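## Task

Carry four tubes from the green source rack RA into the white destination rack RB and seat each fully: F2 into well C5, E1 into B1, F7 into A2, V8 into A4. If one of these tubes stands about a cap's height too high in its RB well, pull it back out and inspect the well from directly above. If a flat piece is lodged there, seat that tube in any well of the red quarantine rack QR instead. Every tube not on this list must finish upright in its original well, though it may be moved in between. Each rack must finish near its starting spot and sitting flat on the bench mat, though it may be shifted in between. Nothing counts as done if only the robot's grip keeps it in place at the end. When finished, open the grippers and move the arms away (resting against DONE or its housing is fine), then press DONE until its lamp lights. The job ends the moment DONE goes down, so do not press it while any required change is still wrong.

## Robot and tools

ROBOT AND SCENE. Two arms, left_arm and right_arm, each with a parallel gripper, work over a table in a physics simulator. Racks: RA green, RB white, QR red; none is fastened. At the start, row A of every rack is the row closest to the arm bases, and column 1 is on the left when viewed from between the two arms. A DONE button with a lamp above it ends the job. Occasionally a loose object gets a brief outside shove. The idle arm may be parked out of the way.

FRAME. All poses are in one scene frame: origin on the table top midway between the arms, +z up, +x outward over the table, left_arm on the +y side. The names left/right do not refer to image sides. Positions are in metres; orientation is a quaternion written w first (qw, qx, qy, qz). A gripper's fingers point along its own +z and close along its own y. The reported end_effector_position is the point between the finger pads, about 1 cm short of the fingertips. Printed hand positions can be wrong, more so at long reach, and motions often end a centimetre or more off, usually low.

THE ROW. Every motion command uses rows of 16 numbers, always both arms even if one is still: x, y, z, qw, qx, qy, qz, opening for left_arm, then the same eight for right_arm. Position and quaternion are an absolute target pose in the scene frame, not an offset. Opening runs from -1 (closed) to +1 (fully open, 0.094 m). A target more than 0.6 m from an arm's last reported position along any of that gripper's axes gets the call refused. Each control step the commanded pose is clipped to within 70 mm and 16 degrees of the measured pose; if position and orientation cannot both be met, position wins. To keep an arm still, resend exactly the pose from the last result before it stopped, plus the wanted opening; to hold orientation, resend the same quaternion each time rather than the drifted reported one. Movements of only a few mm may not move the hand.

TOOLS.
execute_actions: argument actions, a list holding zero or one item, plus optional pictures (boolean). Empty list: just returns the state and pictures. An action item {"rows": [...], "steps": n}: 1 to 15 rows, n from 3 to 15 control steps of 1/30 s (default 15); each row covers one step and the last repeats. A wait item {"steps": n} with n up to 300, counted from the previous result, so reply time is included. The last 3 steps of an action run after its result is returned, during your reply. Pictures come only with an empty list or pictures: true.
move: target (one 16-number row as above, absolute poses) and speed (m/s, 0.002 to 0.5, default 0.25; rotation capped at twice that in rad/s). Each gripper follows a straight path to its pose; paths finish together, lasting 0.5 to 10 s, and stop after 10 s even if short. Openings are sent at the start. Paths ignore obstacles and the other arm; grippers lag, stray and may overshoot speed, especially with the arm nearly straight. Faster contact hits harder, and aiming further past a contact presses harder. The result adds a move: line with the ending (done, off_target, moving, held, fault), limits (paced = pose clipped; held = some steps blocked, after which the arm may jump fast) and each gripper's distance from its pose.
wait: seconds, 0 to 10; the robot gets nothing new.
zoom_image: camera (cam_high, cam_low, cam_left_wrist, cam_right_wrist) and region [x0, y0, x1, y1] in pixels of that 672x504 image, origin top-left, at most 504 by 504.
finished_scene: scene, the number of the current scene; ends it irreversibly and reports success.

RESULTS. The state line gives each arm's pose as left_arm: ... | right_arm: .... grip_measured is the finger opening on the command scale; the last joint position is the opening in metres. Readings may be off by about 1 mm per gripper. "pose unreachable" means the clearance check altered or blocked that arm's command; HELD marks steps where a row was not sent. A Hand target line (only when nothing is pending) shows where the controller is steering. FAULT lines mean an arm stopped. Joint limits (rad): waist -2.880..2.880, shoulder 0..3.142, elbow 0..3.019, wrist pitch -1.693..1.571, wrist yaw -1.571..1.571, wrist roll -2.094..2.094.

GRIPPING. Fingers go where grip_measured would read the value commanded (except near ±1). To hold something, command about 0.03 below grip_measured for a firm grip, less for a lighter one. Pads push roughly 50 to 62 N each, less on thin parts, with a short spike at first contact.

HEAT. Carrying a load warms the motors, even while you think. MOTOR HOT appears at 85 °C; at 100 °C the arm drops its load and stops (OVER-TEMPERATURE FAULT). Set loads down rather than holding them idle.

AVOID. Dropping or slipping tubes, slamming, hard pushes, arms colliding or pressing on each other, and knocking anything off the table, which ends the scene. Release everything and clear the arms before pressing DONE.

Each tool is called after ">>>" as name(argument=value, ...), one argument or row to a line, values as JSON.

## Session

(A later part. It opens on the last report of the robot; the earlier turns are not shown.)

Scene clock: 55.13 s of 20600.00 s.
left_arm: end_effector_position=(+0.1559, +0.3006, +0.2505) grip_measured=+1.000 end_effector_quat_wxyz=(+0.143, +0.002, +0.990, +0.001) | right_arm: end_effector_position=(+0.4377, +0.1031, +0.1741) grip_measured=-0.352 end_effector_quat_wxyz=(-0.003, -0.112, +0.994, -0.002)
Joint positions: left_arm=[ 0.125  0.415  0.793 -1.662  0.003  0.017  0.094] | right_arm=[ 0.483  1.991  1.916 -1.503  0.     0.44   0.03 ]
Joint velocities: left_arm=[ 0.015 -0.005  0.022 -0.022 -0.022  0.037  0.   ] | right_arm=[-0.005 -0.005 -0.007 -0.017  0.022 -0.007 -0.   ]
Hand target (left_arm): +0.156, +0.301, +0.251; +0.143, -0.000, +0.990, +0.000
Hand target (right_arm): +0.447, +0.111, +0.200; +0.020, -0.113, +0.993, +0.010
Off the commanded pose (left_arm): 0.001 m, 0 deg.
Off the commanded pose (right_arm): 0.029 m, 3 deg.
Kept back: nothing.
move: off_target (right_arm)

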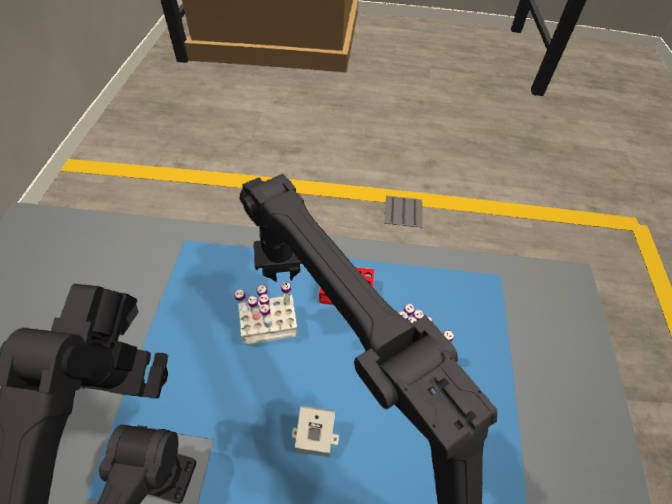

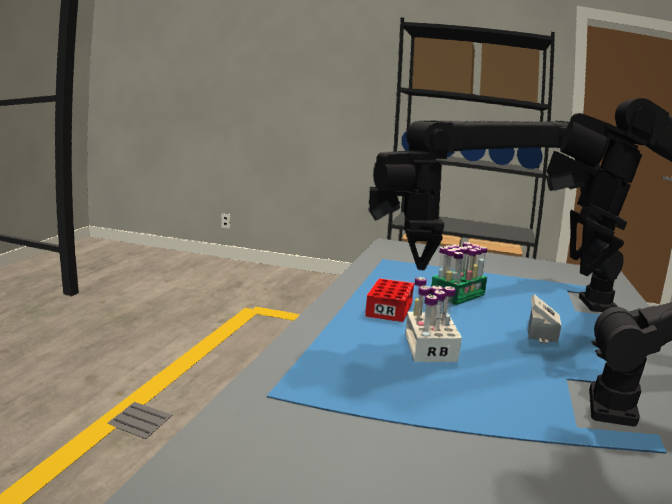

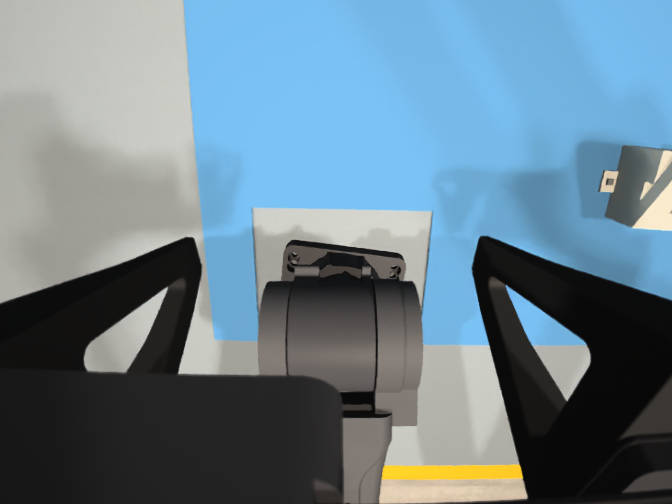

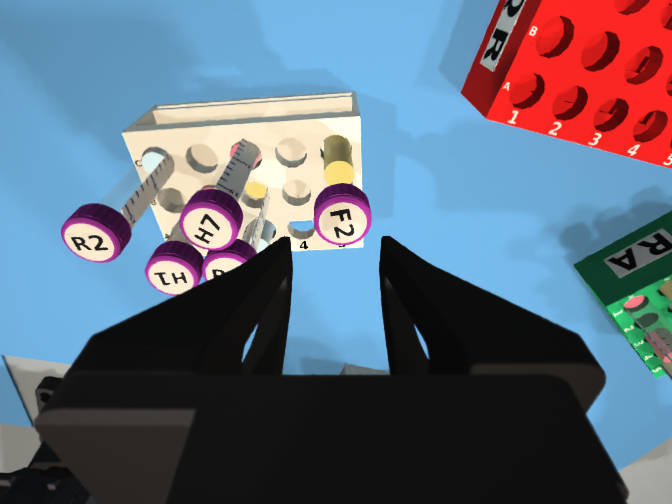

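>>> move(
  target=[0.156,0.301,0.251,0.143,0,0.99,0,1,0.316,-0.174,0.20,0,0.259,0.966,0,-0.47],
  speed=0.25,
)

>>> move(
  target=[0.156,0.301,0.251,0.143,0,0.99,0,1,0.313,-0.178,0.127,0,0.259,0.966,0,-0.47],
  speed=0.08,
)

Scene clock: 57.27 s of 20600.00 s.
left_arm: end_effector_position=(+0.1559, +0.3006, +0.2505) grip_measured=+1.000 end_effector_quat_wxyz=(+0.143, +0.002, +0.990, +0.001) | right_arm: end_effector_position=(+0.3137, -0.1714, +0.1985) grip_measured=-0.468 end_effector_quat_wxyz=(+0.002, +0.253, +0.967, +0.001)
Joint positions: left_arm=[ 0.125  0.415  0.793 -1.662  0.003  0.017  0.094] | right_arm=[ 0.104  1.339  1.154 -1.382  0.     0.799  0.025]
Joint velocities: left_arm=[-0.005  0.015  0.002 -0.022 -0.037 -0.007  0.   ] | right_arm=[-0.015  0.005 -0.002 -0.012  0.037 -0.007  0.001]
Hand target (left_arm): +0.156, +0.301, +0.251; +0.143, -0.000, +0.990, +0.000
Hand target (right_arm): +0.311, -0.171, +0.197; +0.001, +0.259, +0.966, -0.001
Off the commanded pose (left_arm): 0.001 m, 0 deg.
Off the commanded pose (right_arm): 0.004 m, 1 deg.
Kept back: nothing.
move: done

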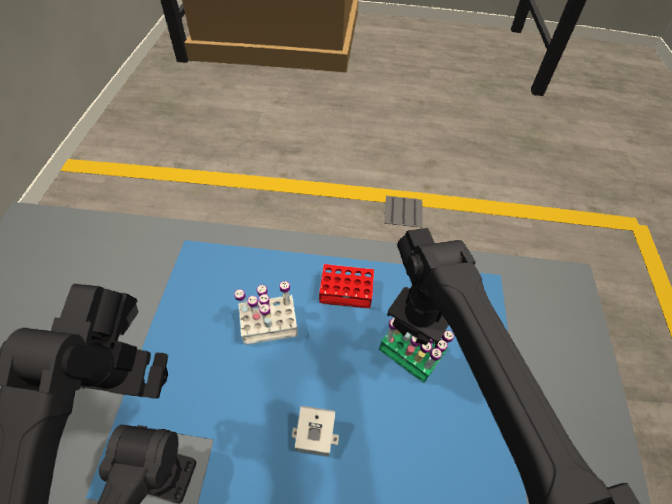

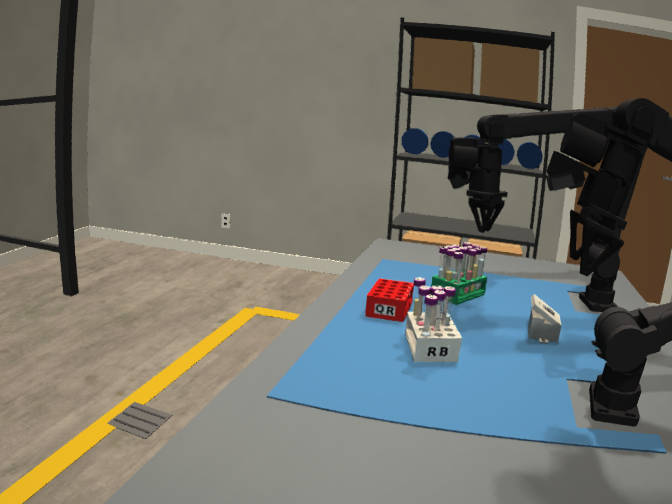

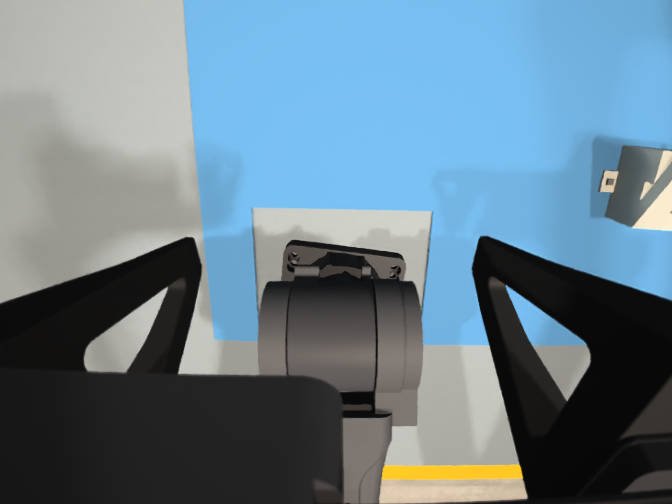

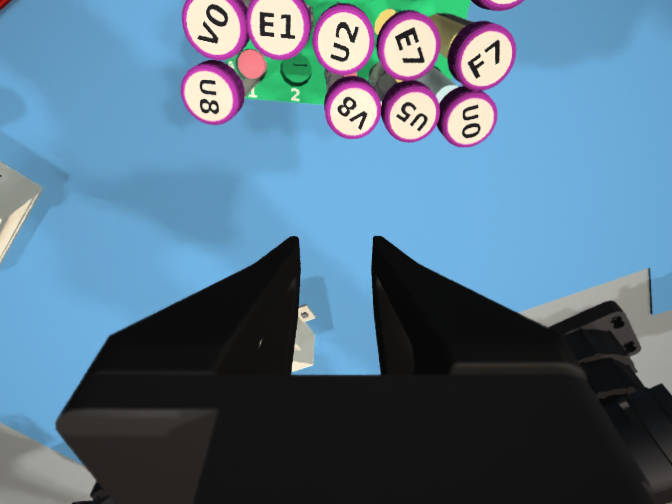

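Scene clock: 58.50 s of 20600.00 s.
left_arm: end_effector_position=(+0.1559, +0.3006, +0.2505) grip_measured=+1.000 end_effector_quat_wxyz=(+0.143, +0.002, +0.990, +0.001) | right_arm: end_effector_position=(+0.3123, -0.1750, +0.1335) grip_measured=-0.468 end_effector_quat_wxyz=(+0.003, +0.257, +0.966, +0.001)
Joint positions: left_arm=[ 0.125  0.415  0.793 -1.662  0.003  0.017  0.094] | right_arm=[ 0.096  1.379  1.016 -1.201  0.     0.799  0.025]
Joint velocities: left_arm=[-0.005 -0.005  0.002 -0.002 -0.037  0.007  0.   ] | right_arm=[-0.005 -0.024  0.012  0.017 -0.007 -0.007 -0.   ]
Hand target (left_arm): +0.156, +0.301, +0.251; +0.143, -0.000, +0.990, +0.000
Hand target (right_arm): +0.314, -0.178, +0.127; +0.000, +0.259, +0.966, -0.000
Off the commanded pose (left_arm): 0.001 m, 0 deg.
Off the commanded pose (right_arm): 0.007 m, 0 deg.
Kept back: nothing.
move: done

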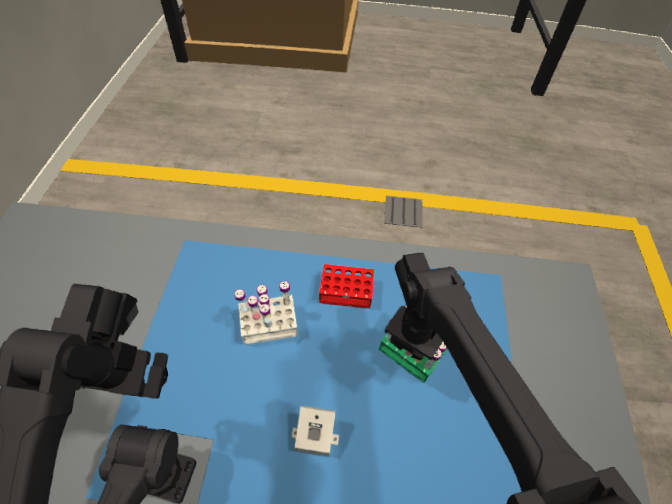

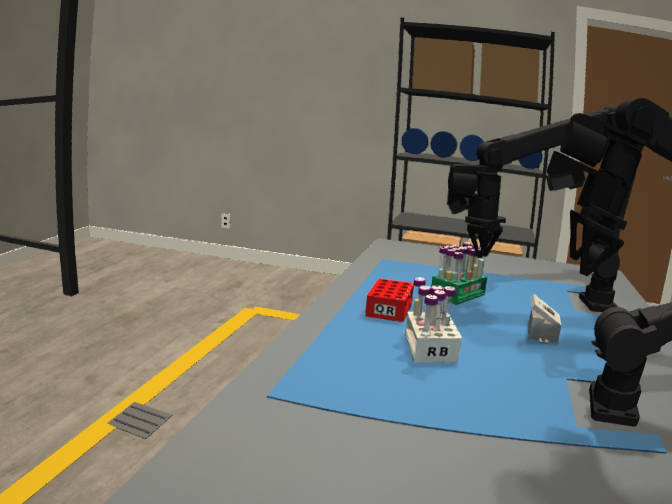

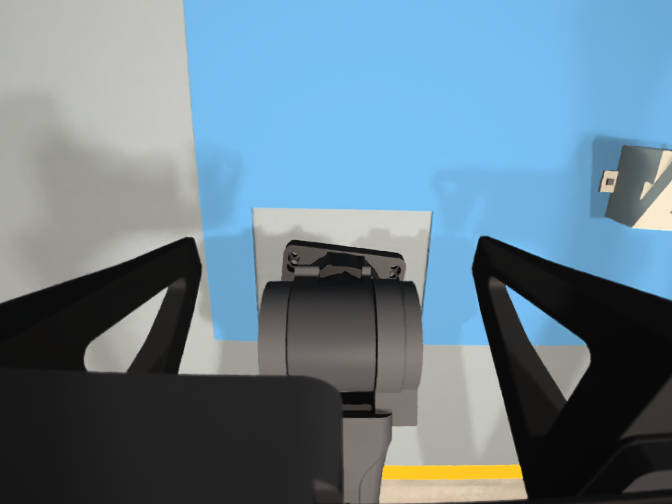

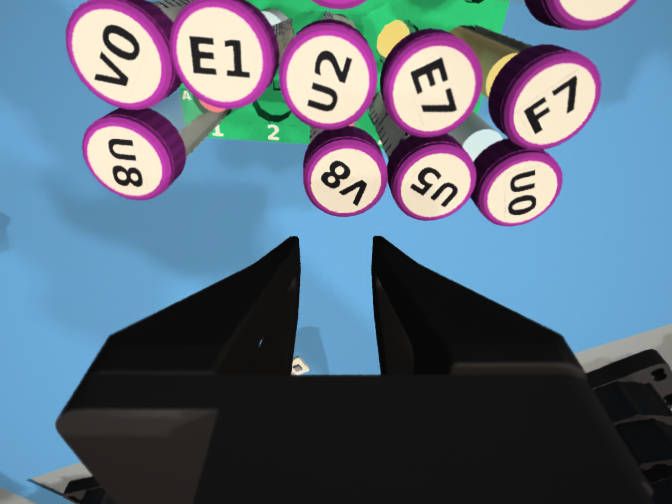

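>>> execute_actions(
  actions=[
    {"rows":[[0.156,0.301,0.251,0.143,0,0.99,0,1,0.325,-0.174,0.137,0.01,0.259,0.966,0.006,-0.44],[0.156,0.301,0.251,0.143,0,0.99,0,1,0.335,-0.1705,0.146,0.02,0.259,0.966,0.012,-0.44],[0.156,0.301,0.251,0.143,0,0.99,0,1,0.335,-0.1705,0.146,0.02,0.259,0.966,0.012,-0.44],[0.156,0.301,0.251,0.143,0,0.99,0,1,0.3365,-0.1714,0.146,0.02,0.259,0.966,0.012,-0.44],[0.156,0.301,0.251,0.143,0,0.99,0,1,0.338,-0.1722,0.146,0.02,0.259,0.966,0.012,-0.44],[0.156,0.301,0.251,0.143,0,0.99,0,1,0.3395,-0.1731,0.146,0.02,0.259,0.966,0.012,-0.44],[0.156,0.301,0.251,0.143,0,0.99,0,1,0.341,-0.174,0.146,0.02,0.259,0.966,0.012,-0.44],[0.156,0.301,0.251,0.143,0,0.99,0,1,0.3425,-0.1748,0.146,0.02,0.259,0.966,0.012,-0.44],[0.156,0.301,0.251,0.143,0,0.99,0,1,0.344,-0.1757,0.146,0.02,0.259,0.966,0.012,-0.44],[0.156,0.301,0.251,0.143,0,0.99,0,1,0.3455,-0.1766,0.146,0.02,0.259,0.966,0.012,-0.44],[0.156,0.301,0.251,0.143,0,0.99,0,1,0.347,-0.1774,0.146,0.02,0.259,0.966,0.012,-0.44],[0.156,0.301,0.251,0.143,0,0.99,0,1,0.3485,-0.1783,0.146,0.02,0.259,0.966,0.012,-0.44],[0.156,0.301,0.251,0.143,0,0.99,0,1,0.350,-0.1792,0.146,0.02,0.259,0.966,0.012,-0.44]]},
  ],
)

>>> execute_actions(
  actions=[
    {"steps":9},
  ],
  pictures=true,
)

Scene clock: 59.17 s of 20600.00 s.
left_arm: end_effector_position=(+0.1559, +0.3006, +0.2505) grip_measured=+1.000 end_effector_quat_wxyz=(+0.143, +0.002, +0.990, +0.001) | right_arm: end_effector_position=(+0.3200, -0.1803, +0.1308) grip_measured=-0.442 end_effector_quat_wxyz=(-0.001, +0.263, +0.965, -0.001)
Joint positions: left_arm=[ 0.125  0.415  0.793 -1.662  0.003  0.017  0.094] | right_arm=[ 0.077  1.403  1.031 -1.201  0.     0.791  0.026]
Joint velocities: left_arm=[-0.005  0.005 -0.002 -0.017  0.007  0.037  0.   ] | right_arm=[-0.132  0.103  0.1   -0.022  0.007 -0.11   0.001]
Steps of this call (steps 1 to 8: nothing new was sent; steps 9 to 20: the first 12 steps of this action). Readings (end_effector_position):
9: left_arm (+0.1559, +0.3006, +0.2505) | right_arm (+0.3123, -0.1750, +0.1335)
10: left_arm (+0.1559, +0.3006, +0.2505) | right_arm (+0.3123, -0.1750, +0.1334)
12: left_arm (+0.1559, +0.3006, +0.2505) | right_arm (+0.3123, -0.1750, +0.1331)
16: left_arm (+0.1559, +0.3006, +0.2505) | right_arm (+0.3141, -0.1765, +0.1315)
20: the state above

Scene clock: 59.47 s of 20600.00 s.
left_arm: end_effector_position=(+0.1559, +0.3006, +0.2505) grip_measured=+1.000 end_effector_quat_wxyz=(+0.143, +0.002, +0.990, +0.001) | right_arm: end_effector_position=(+0.3259, -0.1822, +0.1321) grip_measured=-0.442 end_effector_quat_wxyz=(+0.000, +0.263, +0.965, +0.002)
Joint positions: left_arm=[ 0.125  0.415  0.793 -1.662  0.003  0.017  0.094] | right_arm=[ 0.067  1.413  1.045 -1.201 -0.003  0.781  0.026]
Joint velocities: left_arm=[ 0.005 -0.024  0.007 -0.012 -0.007 -0.022  0.   ] | right_arm=[-0.015  0.005 -0.002 -0.007  0.007 -0.022  0.   ]
Hand target (left_arm): +0.156, +0.301, +0.251; +0.143, -0.000, +0.990, +0.000
Hand target (right_arm): +0.348, -0.180, +0.147; +0.021, +0.259, +0.966, +0.012
Off the commanded pose (left_arm): 0.001 m, 0 deg.
Off the commanded pose (right_arm): 0.028 m, 3 deg.
Kept back: nothing.
Steps of this call (steps 1 to 3: the last 3 steps of your previous action; steps 4 to 9: nothing new was sent). Readings (end_effector_position):
1: left_arm (+0.1559, +0.3006, +0.2505) | right_arm (+0.3218, -0.1813, +0.1309)
2: left_arm (+0.1559, +0.3006, +0.2505) | right_arm (+0.3234, -0.1822, +0.1311)
4: left_arm (+0.1559, +0.3006, +0.2505) | right_arm (+0.3252, -0.1825, +0.1314)
8: left_arm (+0.1559, +0.3006, +0.2505) | right_arm (+0.3259, -0.1822, +0.1321)
9: the state above

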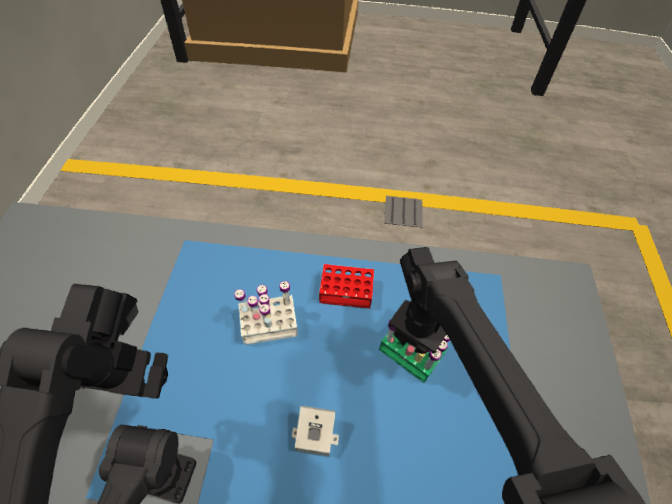

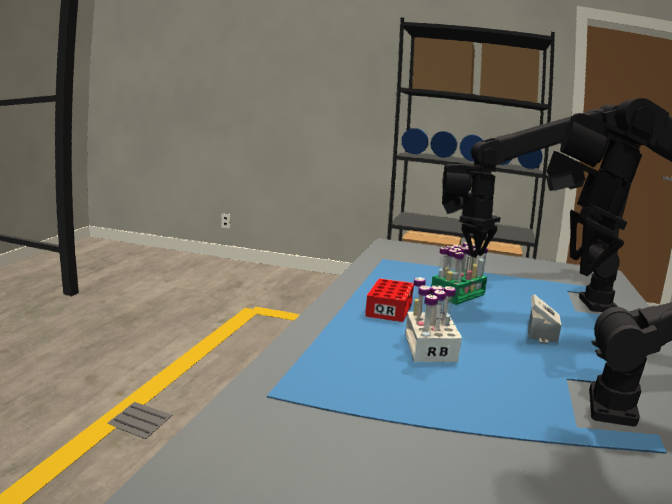

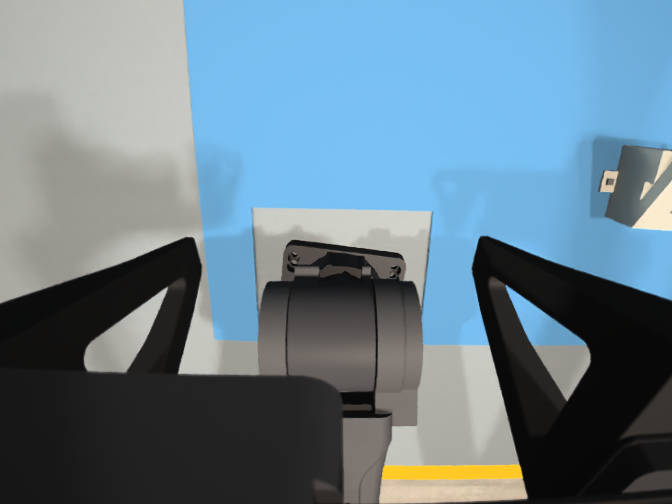

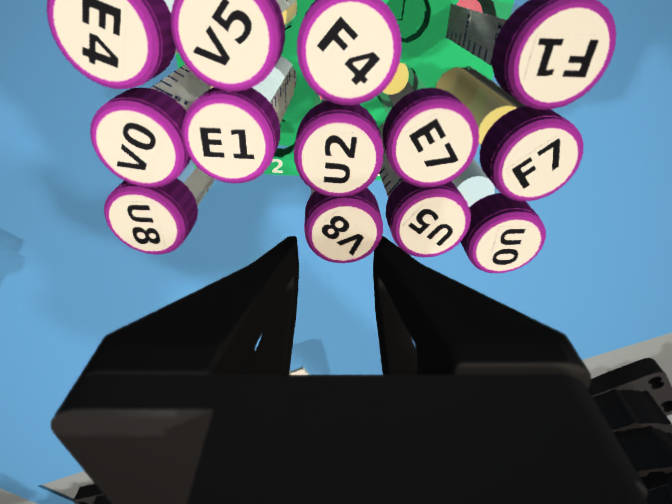

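Touching U5; steer a bit left (mostly +x): toward true hole (.344,-.188).

>>> execute_actions(
  actions=[
    {"rows":[[0.156,0.301,0.251,0.143,0,0.99,0,1,0.3515,-0.1792,0.146,0.02,0.259,0.966,0.012,-0.45],[0.156,0.301,0.251,0.143,0,0.99,0,1,0.353,-0.1794,0.146,0.02,0.259,0.966,0.012,-0.45],[0.156,0.301,0.251,0.143,0,0.99,0,1,0.3545,-0.1797,0.146,0.02,0.259,0.966,0.012,-0.45],[0.156,0.301,0.251,0.143,0,0.99,0,1,0.356,-0.180,0.146,0.02,0.259,0.966,0.012,-0.45],[0.156,0.301,0.251,0.143,0,0.99,0,1,0.3575,-0.1804,0.146,0.02,0.259,0.966,0.012,-0.45],[0.156,0.301,0.251,0.143,0,0.99,0,1,0.359,-0.1808,0.146,0.02,0.259,0.966,0.012,-0.45],[0.156,0.301,0.251,0.143,0,0.99,0,1,0.3605,-0.1813,0.146,0.02,0.259,0.966,0.012,-0.45],[0.156,0.301,0.251,0.143,0,0.99,0,1,0.362,-0.1818,0.146,0.02,0.259,0.966,0.012,-0.45],[0.156,0.301,0.251,0.143,0,0.99,0,1,0.3635,-0.1824,0.146,0.02,0.259,0.966,0.012,-0.45],[0.156,0.301,0.251,0.143,0,0.99,0,1,0.365,-0.183,0.146,0.02,0.259,0.966,0.012,-0.45],[0.156,0.301,0.251,0.143,0,0.99,0,1,0.3665,-0.1837,0.146,0.02,0.259,0.966,0.012,-0.45],[0.156,0.301,0.251,0.143,0,0.99,0,1,0.368,-0.1845,0.146,0.02,0.259,0.966,0.012,-0.45]]},
  ],
)

>>> execute_actions(
  actions=[
    {"steps":9},
  ],
  pictures=true,
)

Scene clock: 60.17 s of 20600.00 s.
left_arm: end_effector_position=(+0.1559, +0.3006, +0.2505) grip_measured=+1.000 end_effector_quat_wxyz=(+0.143, +0.002, +0.990, +0.001) | right_arm: end_effector_position=(+0.3408, -0.1857, +0.1319) grip_measured=-0.448 end_effector_quat_wxyz=(+0.001, +0.263, +0.965, +0.002)
Joint positions: left_arm=[ 0.125  0.415  0.793 -1.662  0.003  0.017  0.094] | right_arm=[ 0.049  1.447  1.081 -1.201 -0.003  0.765  0.026]
Joint velocities: left_arm=[ 0.005 -0.005 -0.017  0.007 -0.051 -0.007  0.   ] | right_arm=[-0.083  0.112  0.09  -0.012 -0.066 -0.139 -0.002]
Steps of this call (steps 1 to 9: nothing new was sent; steps 10 to 21: the first 12 steps of this action). Readings (end_effector_position):
10: left_arm (+0.1559, +0.3006, +0.2505) | right_arm (+0.3259, -0.1822, +0.1320)
11: left_arm (+0.1559, +0.3006, +0.2505) | right_arm (+0.3261, -0.1822, +0.1320)
13: left_arm (+0.1559, +0.3006, +0.2505) | right_arm (+0.3276, -0.1818, +0.1321)
17: left_arm (+0.1559, +0.3006, +0.2505) | right_arm (+0.3341, -0.1828, +0.1323)
21: the state above

Scene clock: 60.47 s of 20600.00 s.
left_arm: end_effector_position=(+0.1559, +0.3006, +0.2505) grip_measured=+1.000 end_effector_quat_wxyz=(+0.143, +0.002, +0.990, +0.001) | right_arm: end_effector_position=(+0.3444, -0.1880, +0.1314) grip_measured=-0.448 end_effector_quat_wxyz=(+0.000, +0.263, +0.965, +0.002)
Joint positions: left_arm=[ 0.125  0.415  0.793 -1.662  0.003  0.017  0.094] | right_arm=[ 0.042  1.456  1.088 -1.201 -0.003  0.757  0.026]
Joint velocities: left_arm=[-0.024 -0.024 -0.002 -0.007 -0.037 -0.051  0.   ] | right_arm=[ 0.015  0.015  0.007 -0.002  0.037  0.007 -0.   ]
Hand target (left_arm): +0.156, +0.301, +0.251; +0.143, -0.000, +0.990, +0.000
Hand target (right_arm): +0.367, -0.185, +0.147; +0.020, +0.259, +0.966, +0.012
Off the commanded pose (left_arm): 0.001 m, 0 deg.
Off the commanded pose (right_arm): 0.028 m, 3 deg.
Kept back: nothing.
Steps of this call (steps 1 to 3: the last 3 steps of your previous action; steps 4 to 9: nothing new was sent). Readings (end_effector_position):
1: left_arm (+0.1559, +0.3006, +0.2505) | right_arm (+0.3422, -0.1865, +0.1318)
2: left_arm (+0.1559, +0.3006, +0.2505) | right_arm (+0.3433, -0.1872, +0.1316)
4: left_arm (+0.1559, +0.3006, +0.2505) | right_arm (+0.3443, -0.1879, +0.1316)
8: left_arm (+0.1559, +0.3006, +0.2505) | right_arm (+0.3444, -0.1880, +0.1314)
9: the state above

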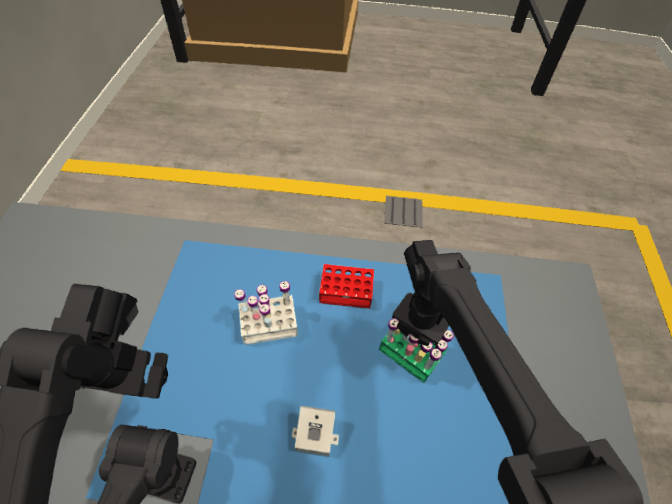

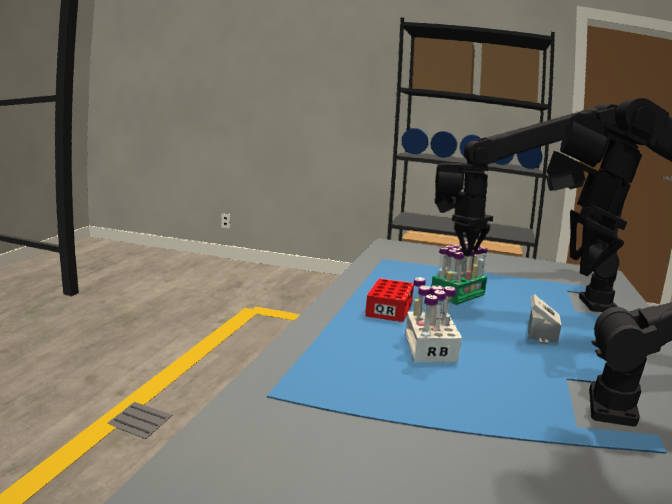

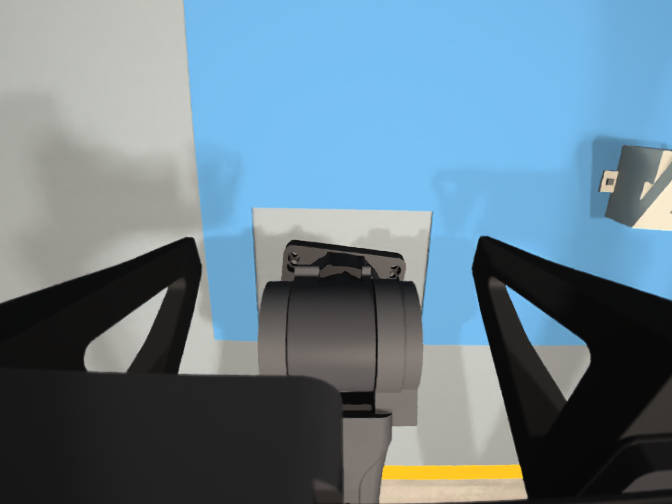

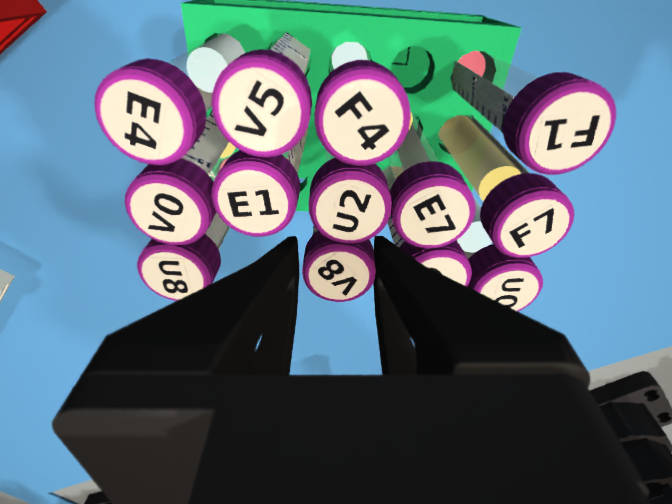

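>>> execute_actions(
  actions=[
    {"rows":[[0.156,0.301,0.251,0.143,0,0.99,0,1,0.368,-0.1845,0.146,0.02,0.259,0.966,0.012,-0.575]],"steps":12},
  ],
)

>>> execute_actions(
  actions=[
    {"rows":[[0.156,0.301,0.251,0.143,0,0.99,0,1,0.367,-0.184,0.150,0.022,0.259,0.966,0.014,-0.575],[0.156,0.301,0.251,0.143,0,0.99,0,1,0.365,-0.184,0.154,0.024,0.259,0.966,0.015,-0.575],[0.156,0.301,0.251,0.143,0,0.99,0,1,0.363,-0.184,0.158,0.026,0.259,0.966,0.016,-0.575],[0.156,0.301,0.251,0.143,0,0.99,0,1,0.362,-0.184,0.162,0.026,0.259,0.966,0.016,-0.575],[0.156,0.301,0.251,0.143,0,0.99,0,1,0.361,-0.184,0.166,0.026,0.259,0.966,0.016,-0.575],[0.156,0.301,0.251,0.143,0,0.99,0,1,0.361,-0.184,0.170,0.026,0.259,0.966,0.016,-0.575],[0.156,0.301,0.251,0.143,0,0.99,0,1,0.361,-0.184,0.175,0.026,0.259,0.966,0.016,-0.575],[0.156,0.301,0.251,0.143,0,0.99,0,1,0.361,-0.184,0.180,0.026,0.259,0.966,0.016,-0.575],[0.156,0.301,0.251,0.143,0,0.99,0,1,0.361,-0.184,0.185,0.026,0.259,0.966,0.016,-0.575],[0.156,0.301,0.251,0.143,0,0.99,0,1,0.361,-0.184,0.190,0.026,0.259,0.966,0.016,-0.575],[0.156,0.301,0.251,0.143,0,0.99,0,1,0.361,-0.184,0.195,0.026,0.259,0.966,0.016,-0.575],[0.156,0.301,0.251,0.143,0,0.99,0,1,0.361,-0.184,0.200,0.026,0.259,0.966,0.016,-0.575],[0.156,0.301,0.251,0.143,0,0.99,0,1,0.361,-0.184,0.205,0.026,0.259,0.966,0.016,-0.575],[0.156,0.301,0.251,0.143,0,0.99,0,1,0.361,-0.184,0.210,0.026,0.259,0.966,0.016,-0.575],[0.156,0.301,0.251,0.143,0,0.99,0,1,0.361,-0.184,0.215,0.026,0.259,0.966,0.016,-0.575]]},
  ],
)

>>> move(
  target=[0.156,0.301,0.251,0.143,0,0.99,0,1,0.355,-0.18,0.30,0.026,0.259,0.966,0.016,-0.575],
  speed=0.15,
)

>>> move(
  target=[0.156,0.301,0.251,0.143,0,0.99,0,1,0.392,0.118,0.285,0,-0.809,0.588,0,-0.575],
  speed=0.4,
)

Scene clock: 61.37 s of 20600.00 s.
left_arm: end_effector_position=(+0.1559, +0.3006, +0.2505) grip_measured=+1.000 end_effector_quat_wxyz=(+0.143, +0.002, +0.990, +0.001) | right_arm: end_effector_position=(+0.3444, -0.1880, +0.1314) grip_measured=-0.547 end_effector_quat_wxyz=(+0.000, +0.263, +0.965, +0.002)
Joint positions: left_arm=[ 0.125  0.415  0.793 -1.662  0.003  0.017  0.094] | right_arm=[ 0.042  1.456  1.088 -1.201 -0.003  0.756  0.021]
Joint velocities: left_arm=[-0.015 -0.015 -0.022  0.002 -0.007  0.007  0.   ] | right_arm=[-0.015 -0.005  0.017  0.002 -0.081 -0.007 -0.   ]
Steps of this call (steps 1 to 18: nothing new was sent; steps 19 to 27: the first 9 steps of this action). Readings (end_effector_position):
19: left_arm (+0.1559, +0.3006, +0.2505) | right_arm (+0.3444, -0.1880, +0.1314)
20: left_arm (+0.1559, +0.3006, +0.2505) | right_arm (+0.3444, -0.1880, +0.1314)
22: left_arm (+0.1559, +0.3006, +0.2505) | right_arm (+0.3444, -0.1880, +0.1314)
26: left_arm (+0.1559, +0.3006, +0.2505) | right_arm (+0.3444, -0.1880, +0.1314)
27: the state above

Scene clock: 61.87 s of 20600.00 s.
left_arm: end_effector_position=(+0.1559, +0.3006, +0.2505) grip_measured=+1.000 end_effector_quat_wxyz=(+0.143, +0.002, +0.990, +0.001) | right_arm: end_effector_position=(+0.3430, -0.1881, +0.1573) grip_measured=-0.547 end_effector_quat_wxyz=(-0.003, +0.263, +0.965, +0.000)
Joint positions: left_arm=[ 0.125  0.415  0.793 -1.662  0.003  0.017  0.094] | right_arm=[ 0.042  1.434  1.137 -1.28  -0.004  0.756  0.021]
Joint velocities: left_arm=[-0.005 -0.015  0.002 -0.017  0.051  0.095  0.   ] | right_arm=[ 0.015 -0.142  0.305 -0.437  0.051 -0.066 -0.002]
Off your previous action's commanded pose (left_arm): 0.001 m, 0 deg at its last step (step 3 of this call).
Off your previous action's commanded pose (right_arm): 0.028 m, 3 deg at its last step (step 3 of this call).
Steps of this call (steps 1 to 3: the last 3 steps of your previous action; steps 4 to 15: the first 12 steps of this action). Readings (end_effector_position):
4: left_arm (+0.1559, +0.3006, +0.2505) | right_arm (+0.3444, -0.1880, +0.1314)
5: left_arm (+0.1559, +0.3006, +0.2505) | right_arm (+0.3444, -0.1880, +0.1314)
7: left_arm (+0.1559, +0.3006, +0.2505) | right_arm (+0.3439, -0.1881, +0.1317)
11: left_arm (+0.1559, +0.3006, +0.2505) | right_arm (+0.3423, -0.1882, +0.1385)
15: the state above

Scene clock: 63.43 s of 20600.00 s.
left_arm: end_effector_position=(+0.1559, +0.3006, +0.2505) grip_measured=+1.000 end_effector_quat_wxyz=(+0.143, +0.002, +0.990, +0.001) | right_arm: end_effector_position=(+0.3449, -0.1862, +0.2767) grip_measured=-0.547 end_effector_quat_wxyz=(+0.004, +0.261, +0.965, +0.005)
Joint positions: left_arm=[ 0.125  0.415  0.793 -1.662  0.003  0.017  0.094] | right_arm=[ 0.045  1.386  1.404 -1.578 -0.004  0.756  0.021]
Joint velocities: left_arm=[-0.005 -0.015  0.007 -0.007 -0.066 -0.007  0.   ] | right_arm=[ 0.005  0.005 -0.027  0.002 -0.051  0.007 -0.001]
Hand target (left_arm): +0.156, +0.301, +0.251; +0.143, -0.000, +0.990, +0.000
Hand target (right_arm): +0.353, -0.181, +0.300; +0.026, +0.259, +0.965, +0.016
Off your previous action's commanded pose (left_arm): 0.001 m, 0 deg at its last step (step 3 of this call).
Off your previous action's commanded pose (right_arm): 0.044 m, 4 deg at its last step (step 3 of this call).
Off the commanded pose (left_arm): 0.001 m, 0 deg.
Off the commanded pose (right_arm): 0.026 m, 3 deg.
Kept back: nothing.
move: off_target (right_arm)

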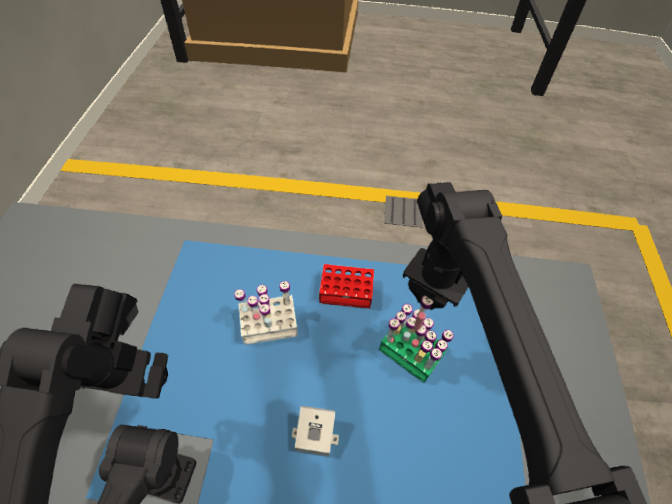

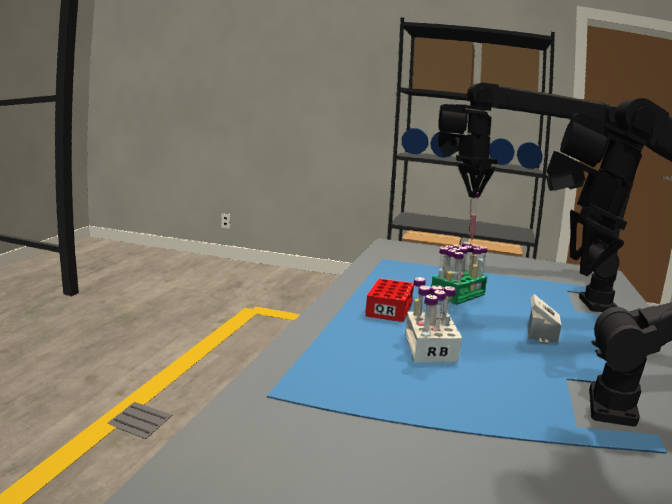

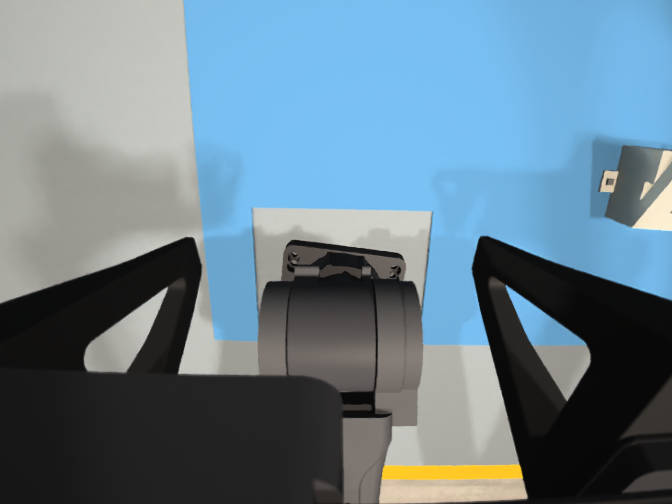

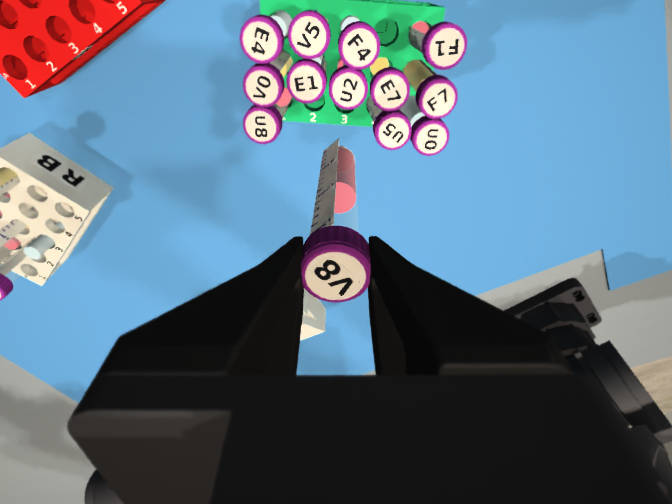

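Scene clock: 67.10 s of 20600.00 s.
left_arm: end_effector_position=(+0.1559, +0.3006, +0.2505) grip_measured=+1.000 end_effector_quat_wxyz=(+0.143, +0.002, +0.990, +0.001) | right_arm: end_effector_position=(+0.3884, +0.1062, +0.2730) grip_measured=-0.547 end_effector_quat_wxyz=(-0.004, +0.803, -0.595, -0.001)
Joint positions: left_arm=[ 0.125  0.415  0.793 -1.662  0.003  0.017  0.094] | right_arm=[ 0.538  1.876  2.001 -1.688 -0.004 -1.145  0.021]
Joint velocities: left_arm=[-0.015 -0.015 -0.017 -0.002  0.051 -0.007  0.   ] | right_arm=[-0.005 -0.024 -0.002  0.002  0.007 -0.007 -0.   ]
Hand target (left_arm): +0.156, +0.301, +0.251; +0.143, -0.000, +0.990, +0.000
Hand target (right_arm): +0.397, +0.115, +0.287; -0.021, +0.809, -0.588, +0.003
Off the commanded pose (left_arm): 0.001 m, 0 deg.
Off the commanded pose (right_arm): 0.017 m, 1 deg.
joint sent to its limit (right arm) — the command would take joint 4 (wrist pitch) past its lower limit, so that joint was sent only as far as its limit.
Kept back: nothing.
move: off_target (right_arm)

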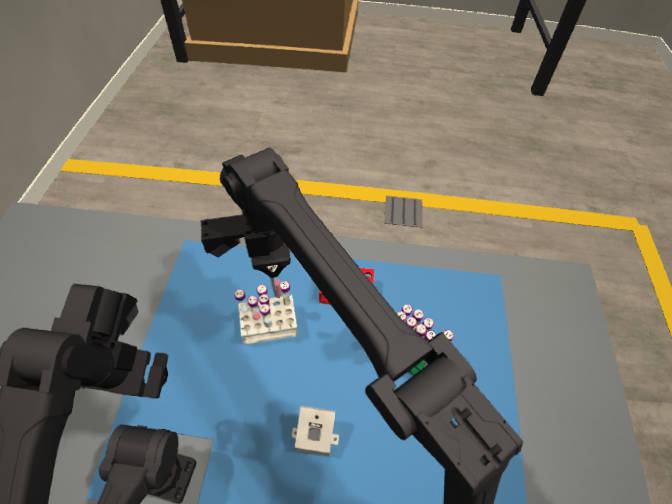

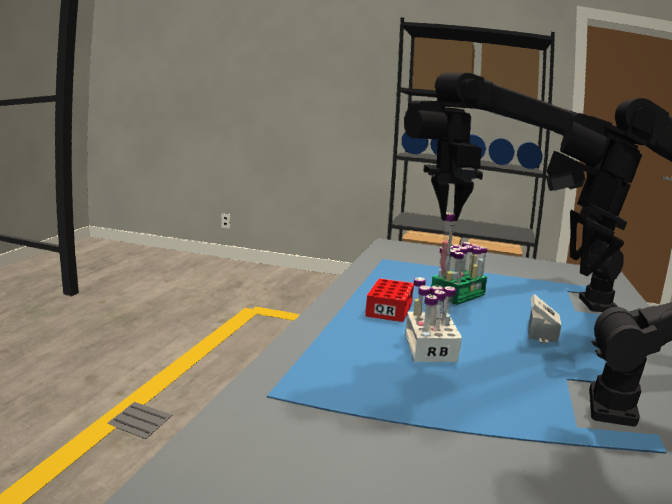

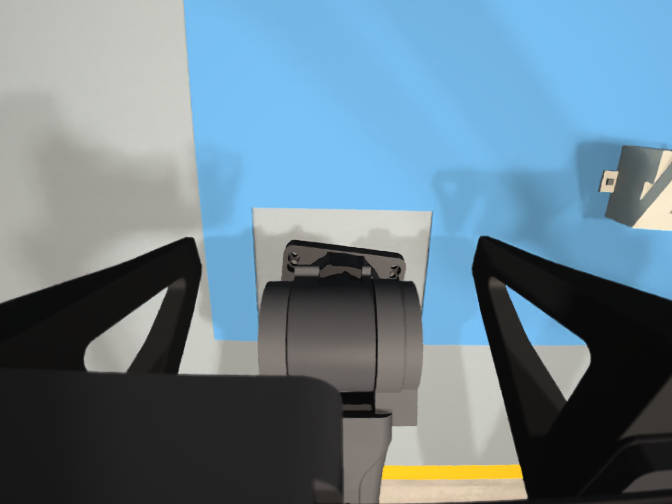

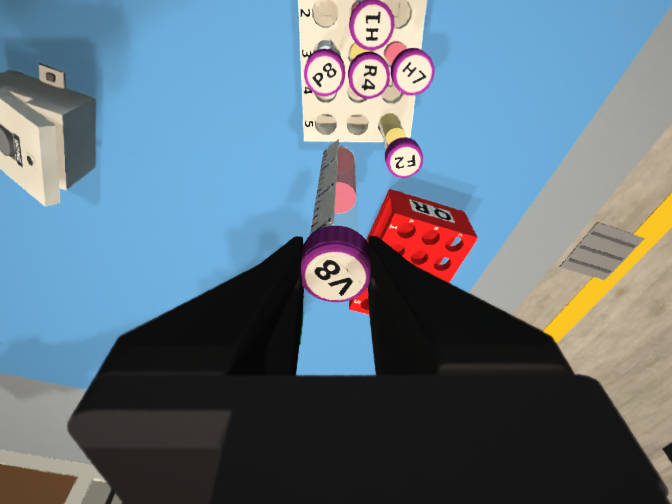

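>>> move(
  target=[0.156,0.301,0.251,0.143,0,0.99,0,1,0.375,0.113,0.195,0,-0.809,0.588,0,-0.575],
  speed=0.08,
)

>>> zoom_image(
  camera="cam_high",
  region=[220,250,320,350],
)

Scene clock: 68.63 s of 20600.00 s.
left_arm: end_effector_position=(+0.1559, +0.3006, +0.2505) grip_measured=+1.000 end_effector_quat_wxyz=(+0.143, +0.002, +0.990, +0.001) | right_arm: end_effector_position=(+0.3779, +0.1109, +0.1911) grip_measured=-0.547 end_effector_quat_wxyz=(+0.008, +0.809, -0.587, -0.004)
Joint positions: left_arm=[ 0.125  0.415  0.793 -1.662  0.003  0.017  0.094] | right_arm=[ 0.556  1.876  1.786 -1.497 -0.004 -1.148  0.021]
Joint velocities: left_arm=[ 0.005  0.005 -0.012  0.022 -0.037 -0.066  0.   ] | right_arm=[-0.015 -0.005 -0.002 -0.022 -0.051  0.007 -0.002]
Hand target (left_arm): +0.156, +0.301, +0.251; +0.143, -0.000, +0.990, +0.000
Hand target (right_arm): +0.376, +0.114, +0.195; -0.000, +0.809, -0.588, -0.000
Off the commanded pose (left_arm): 0.001 m, 0 deg.
Off the commanded pose (right_arm): 0.005 m, 1 deg.
Kept back: nothing.
move: done

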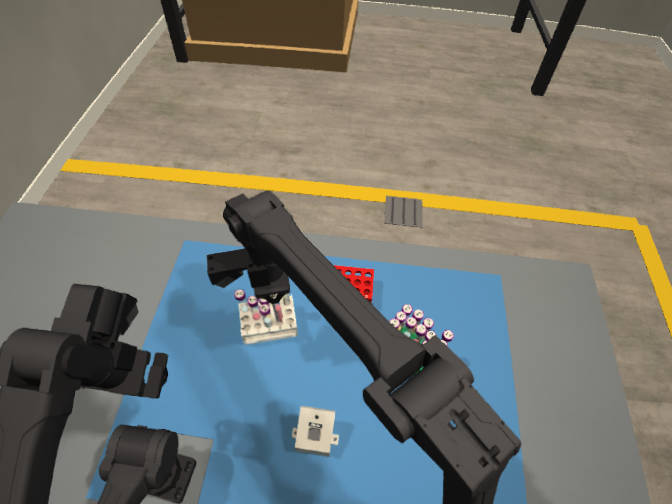

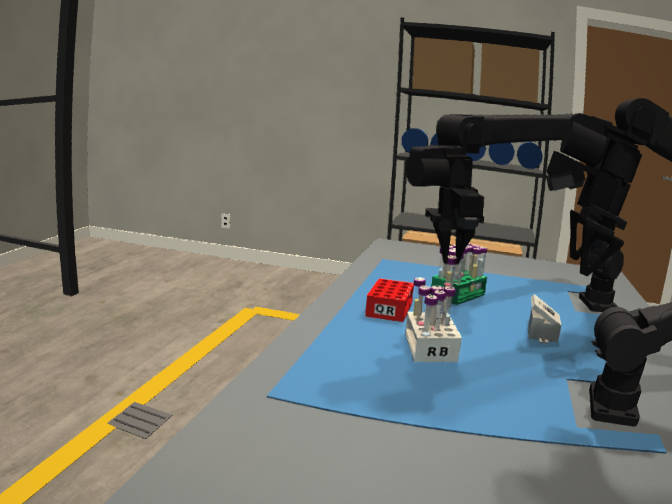

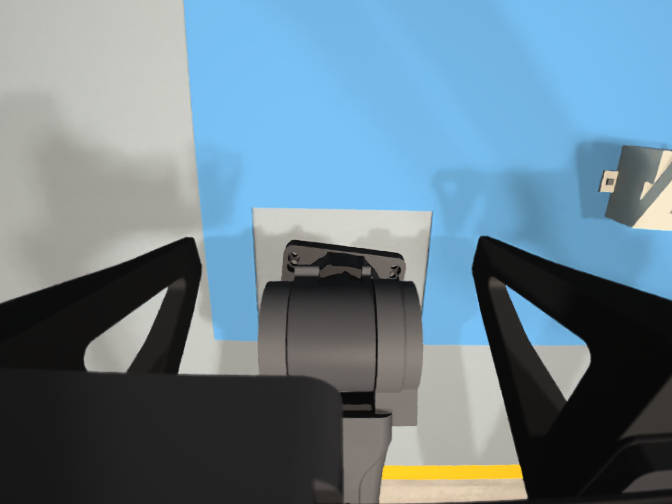

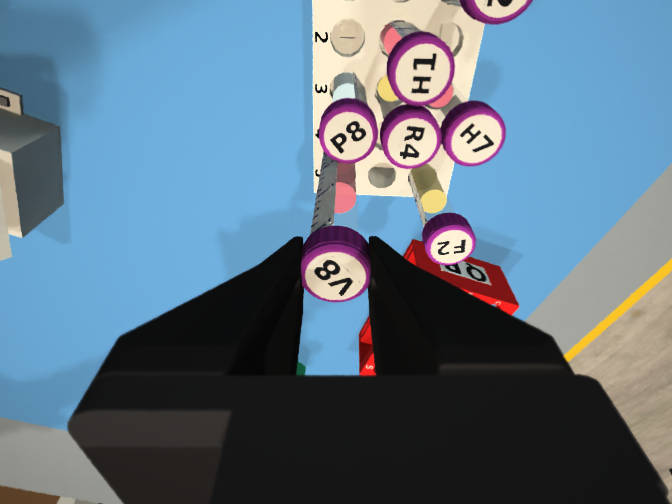

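Region (220, 250, 320, 350) of cam_high's 672x504 image, scaled by 5.040, with more detail than that image has.

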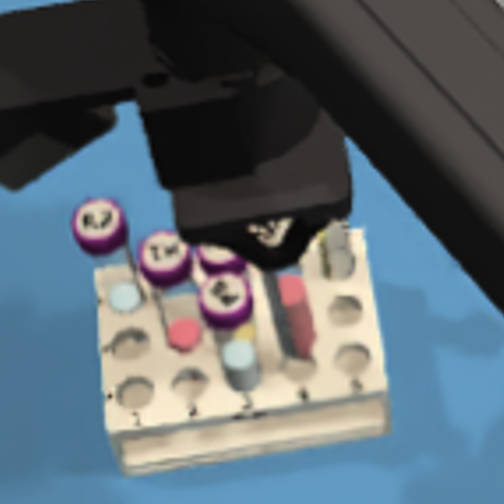

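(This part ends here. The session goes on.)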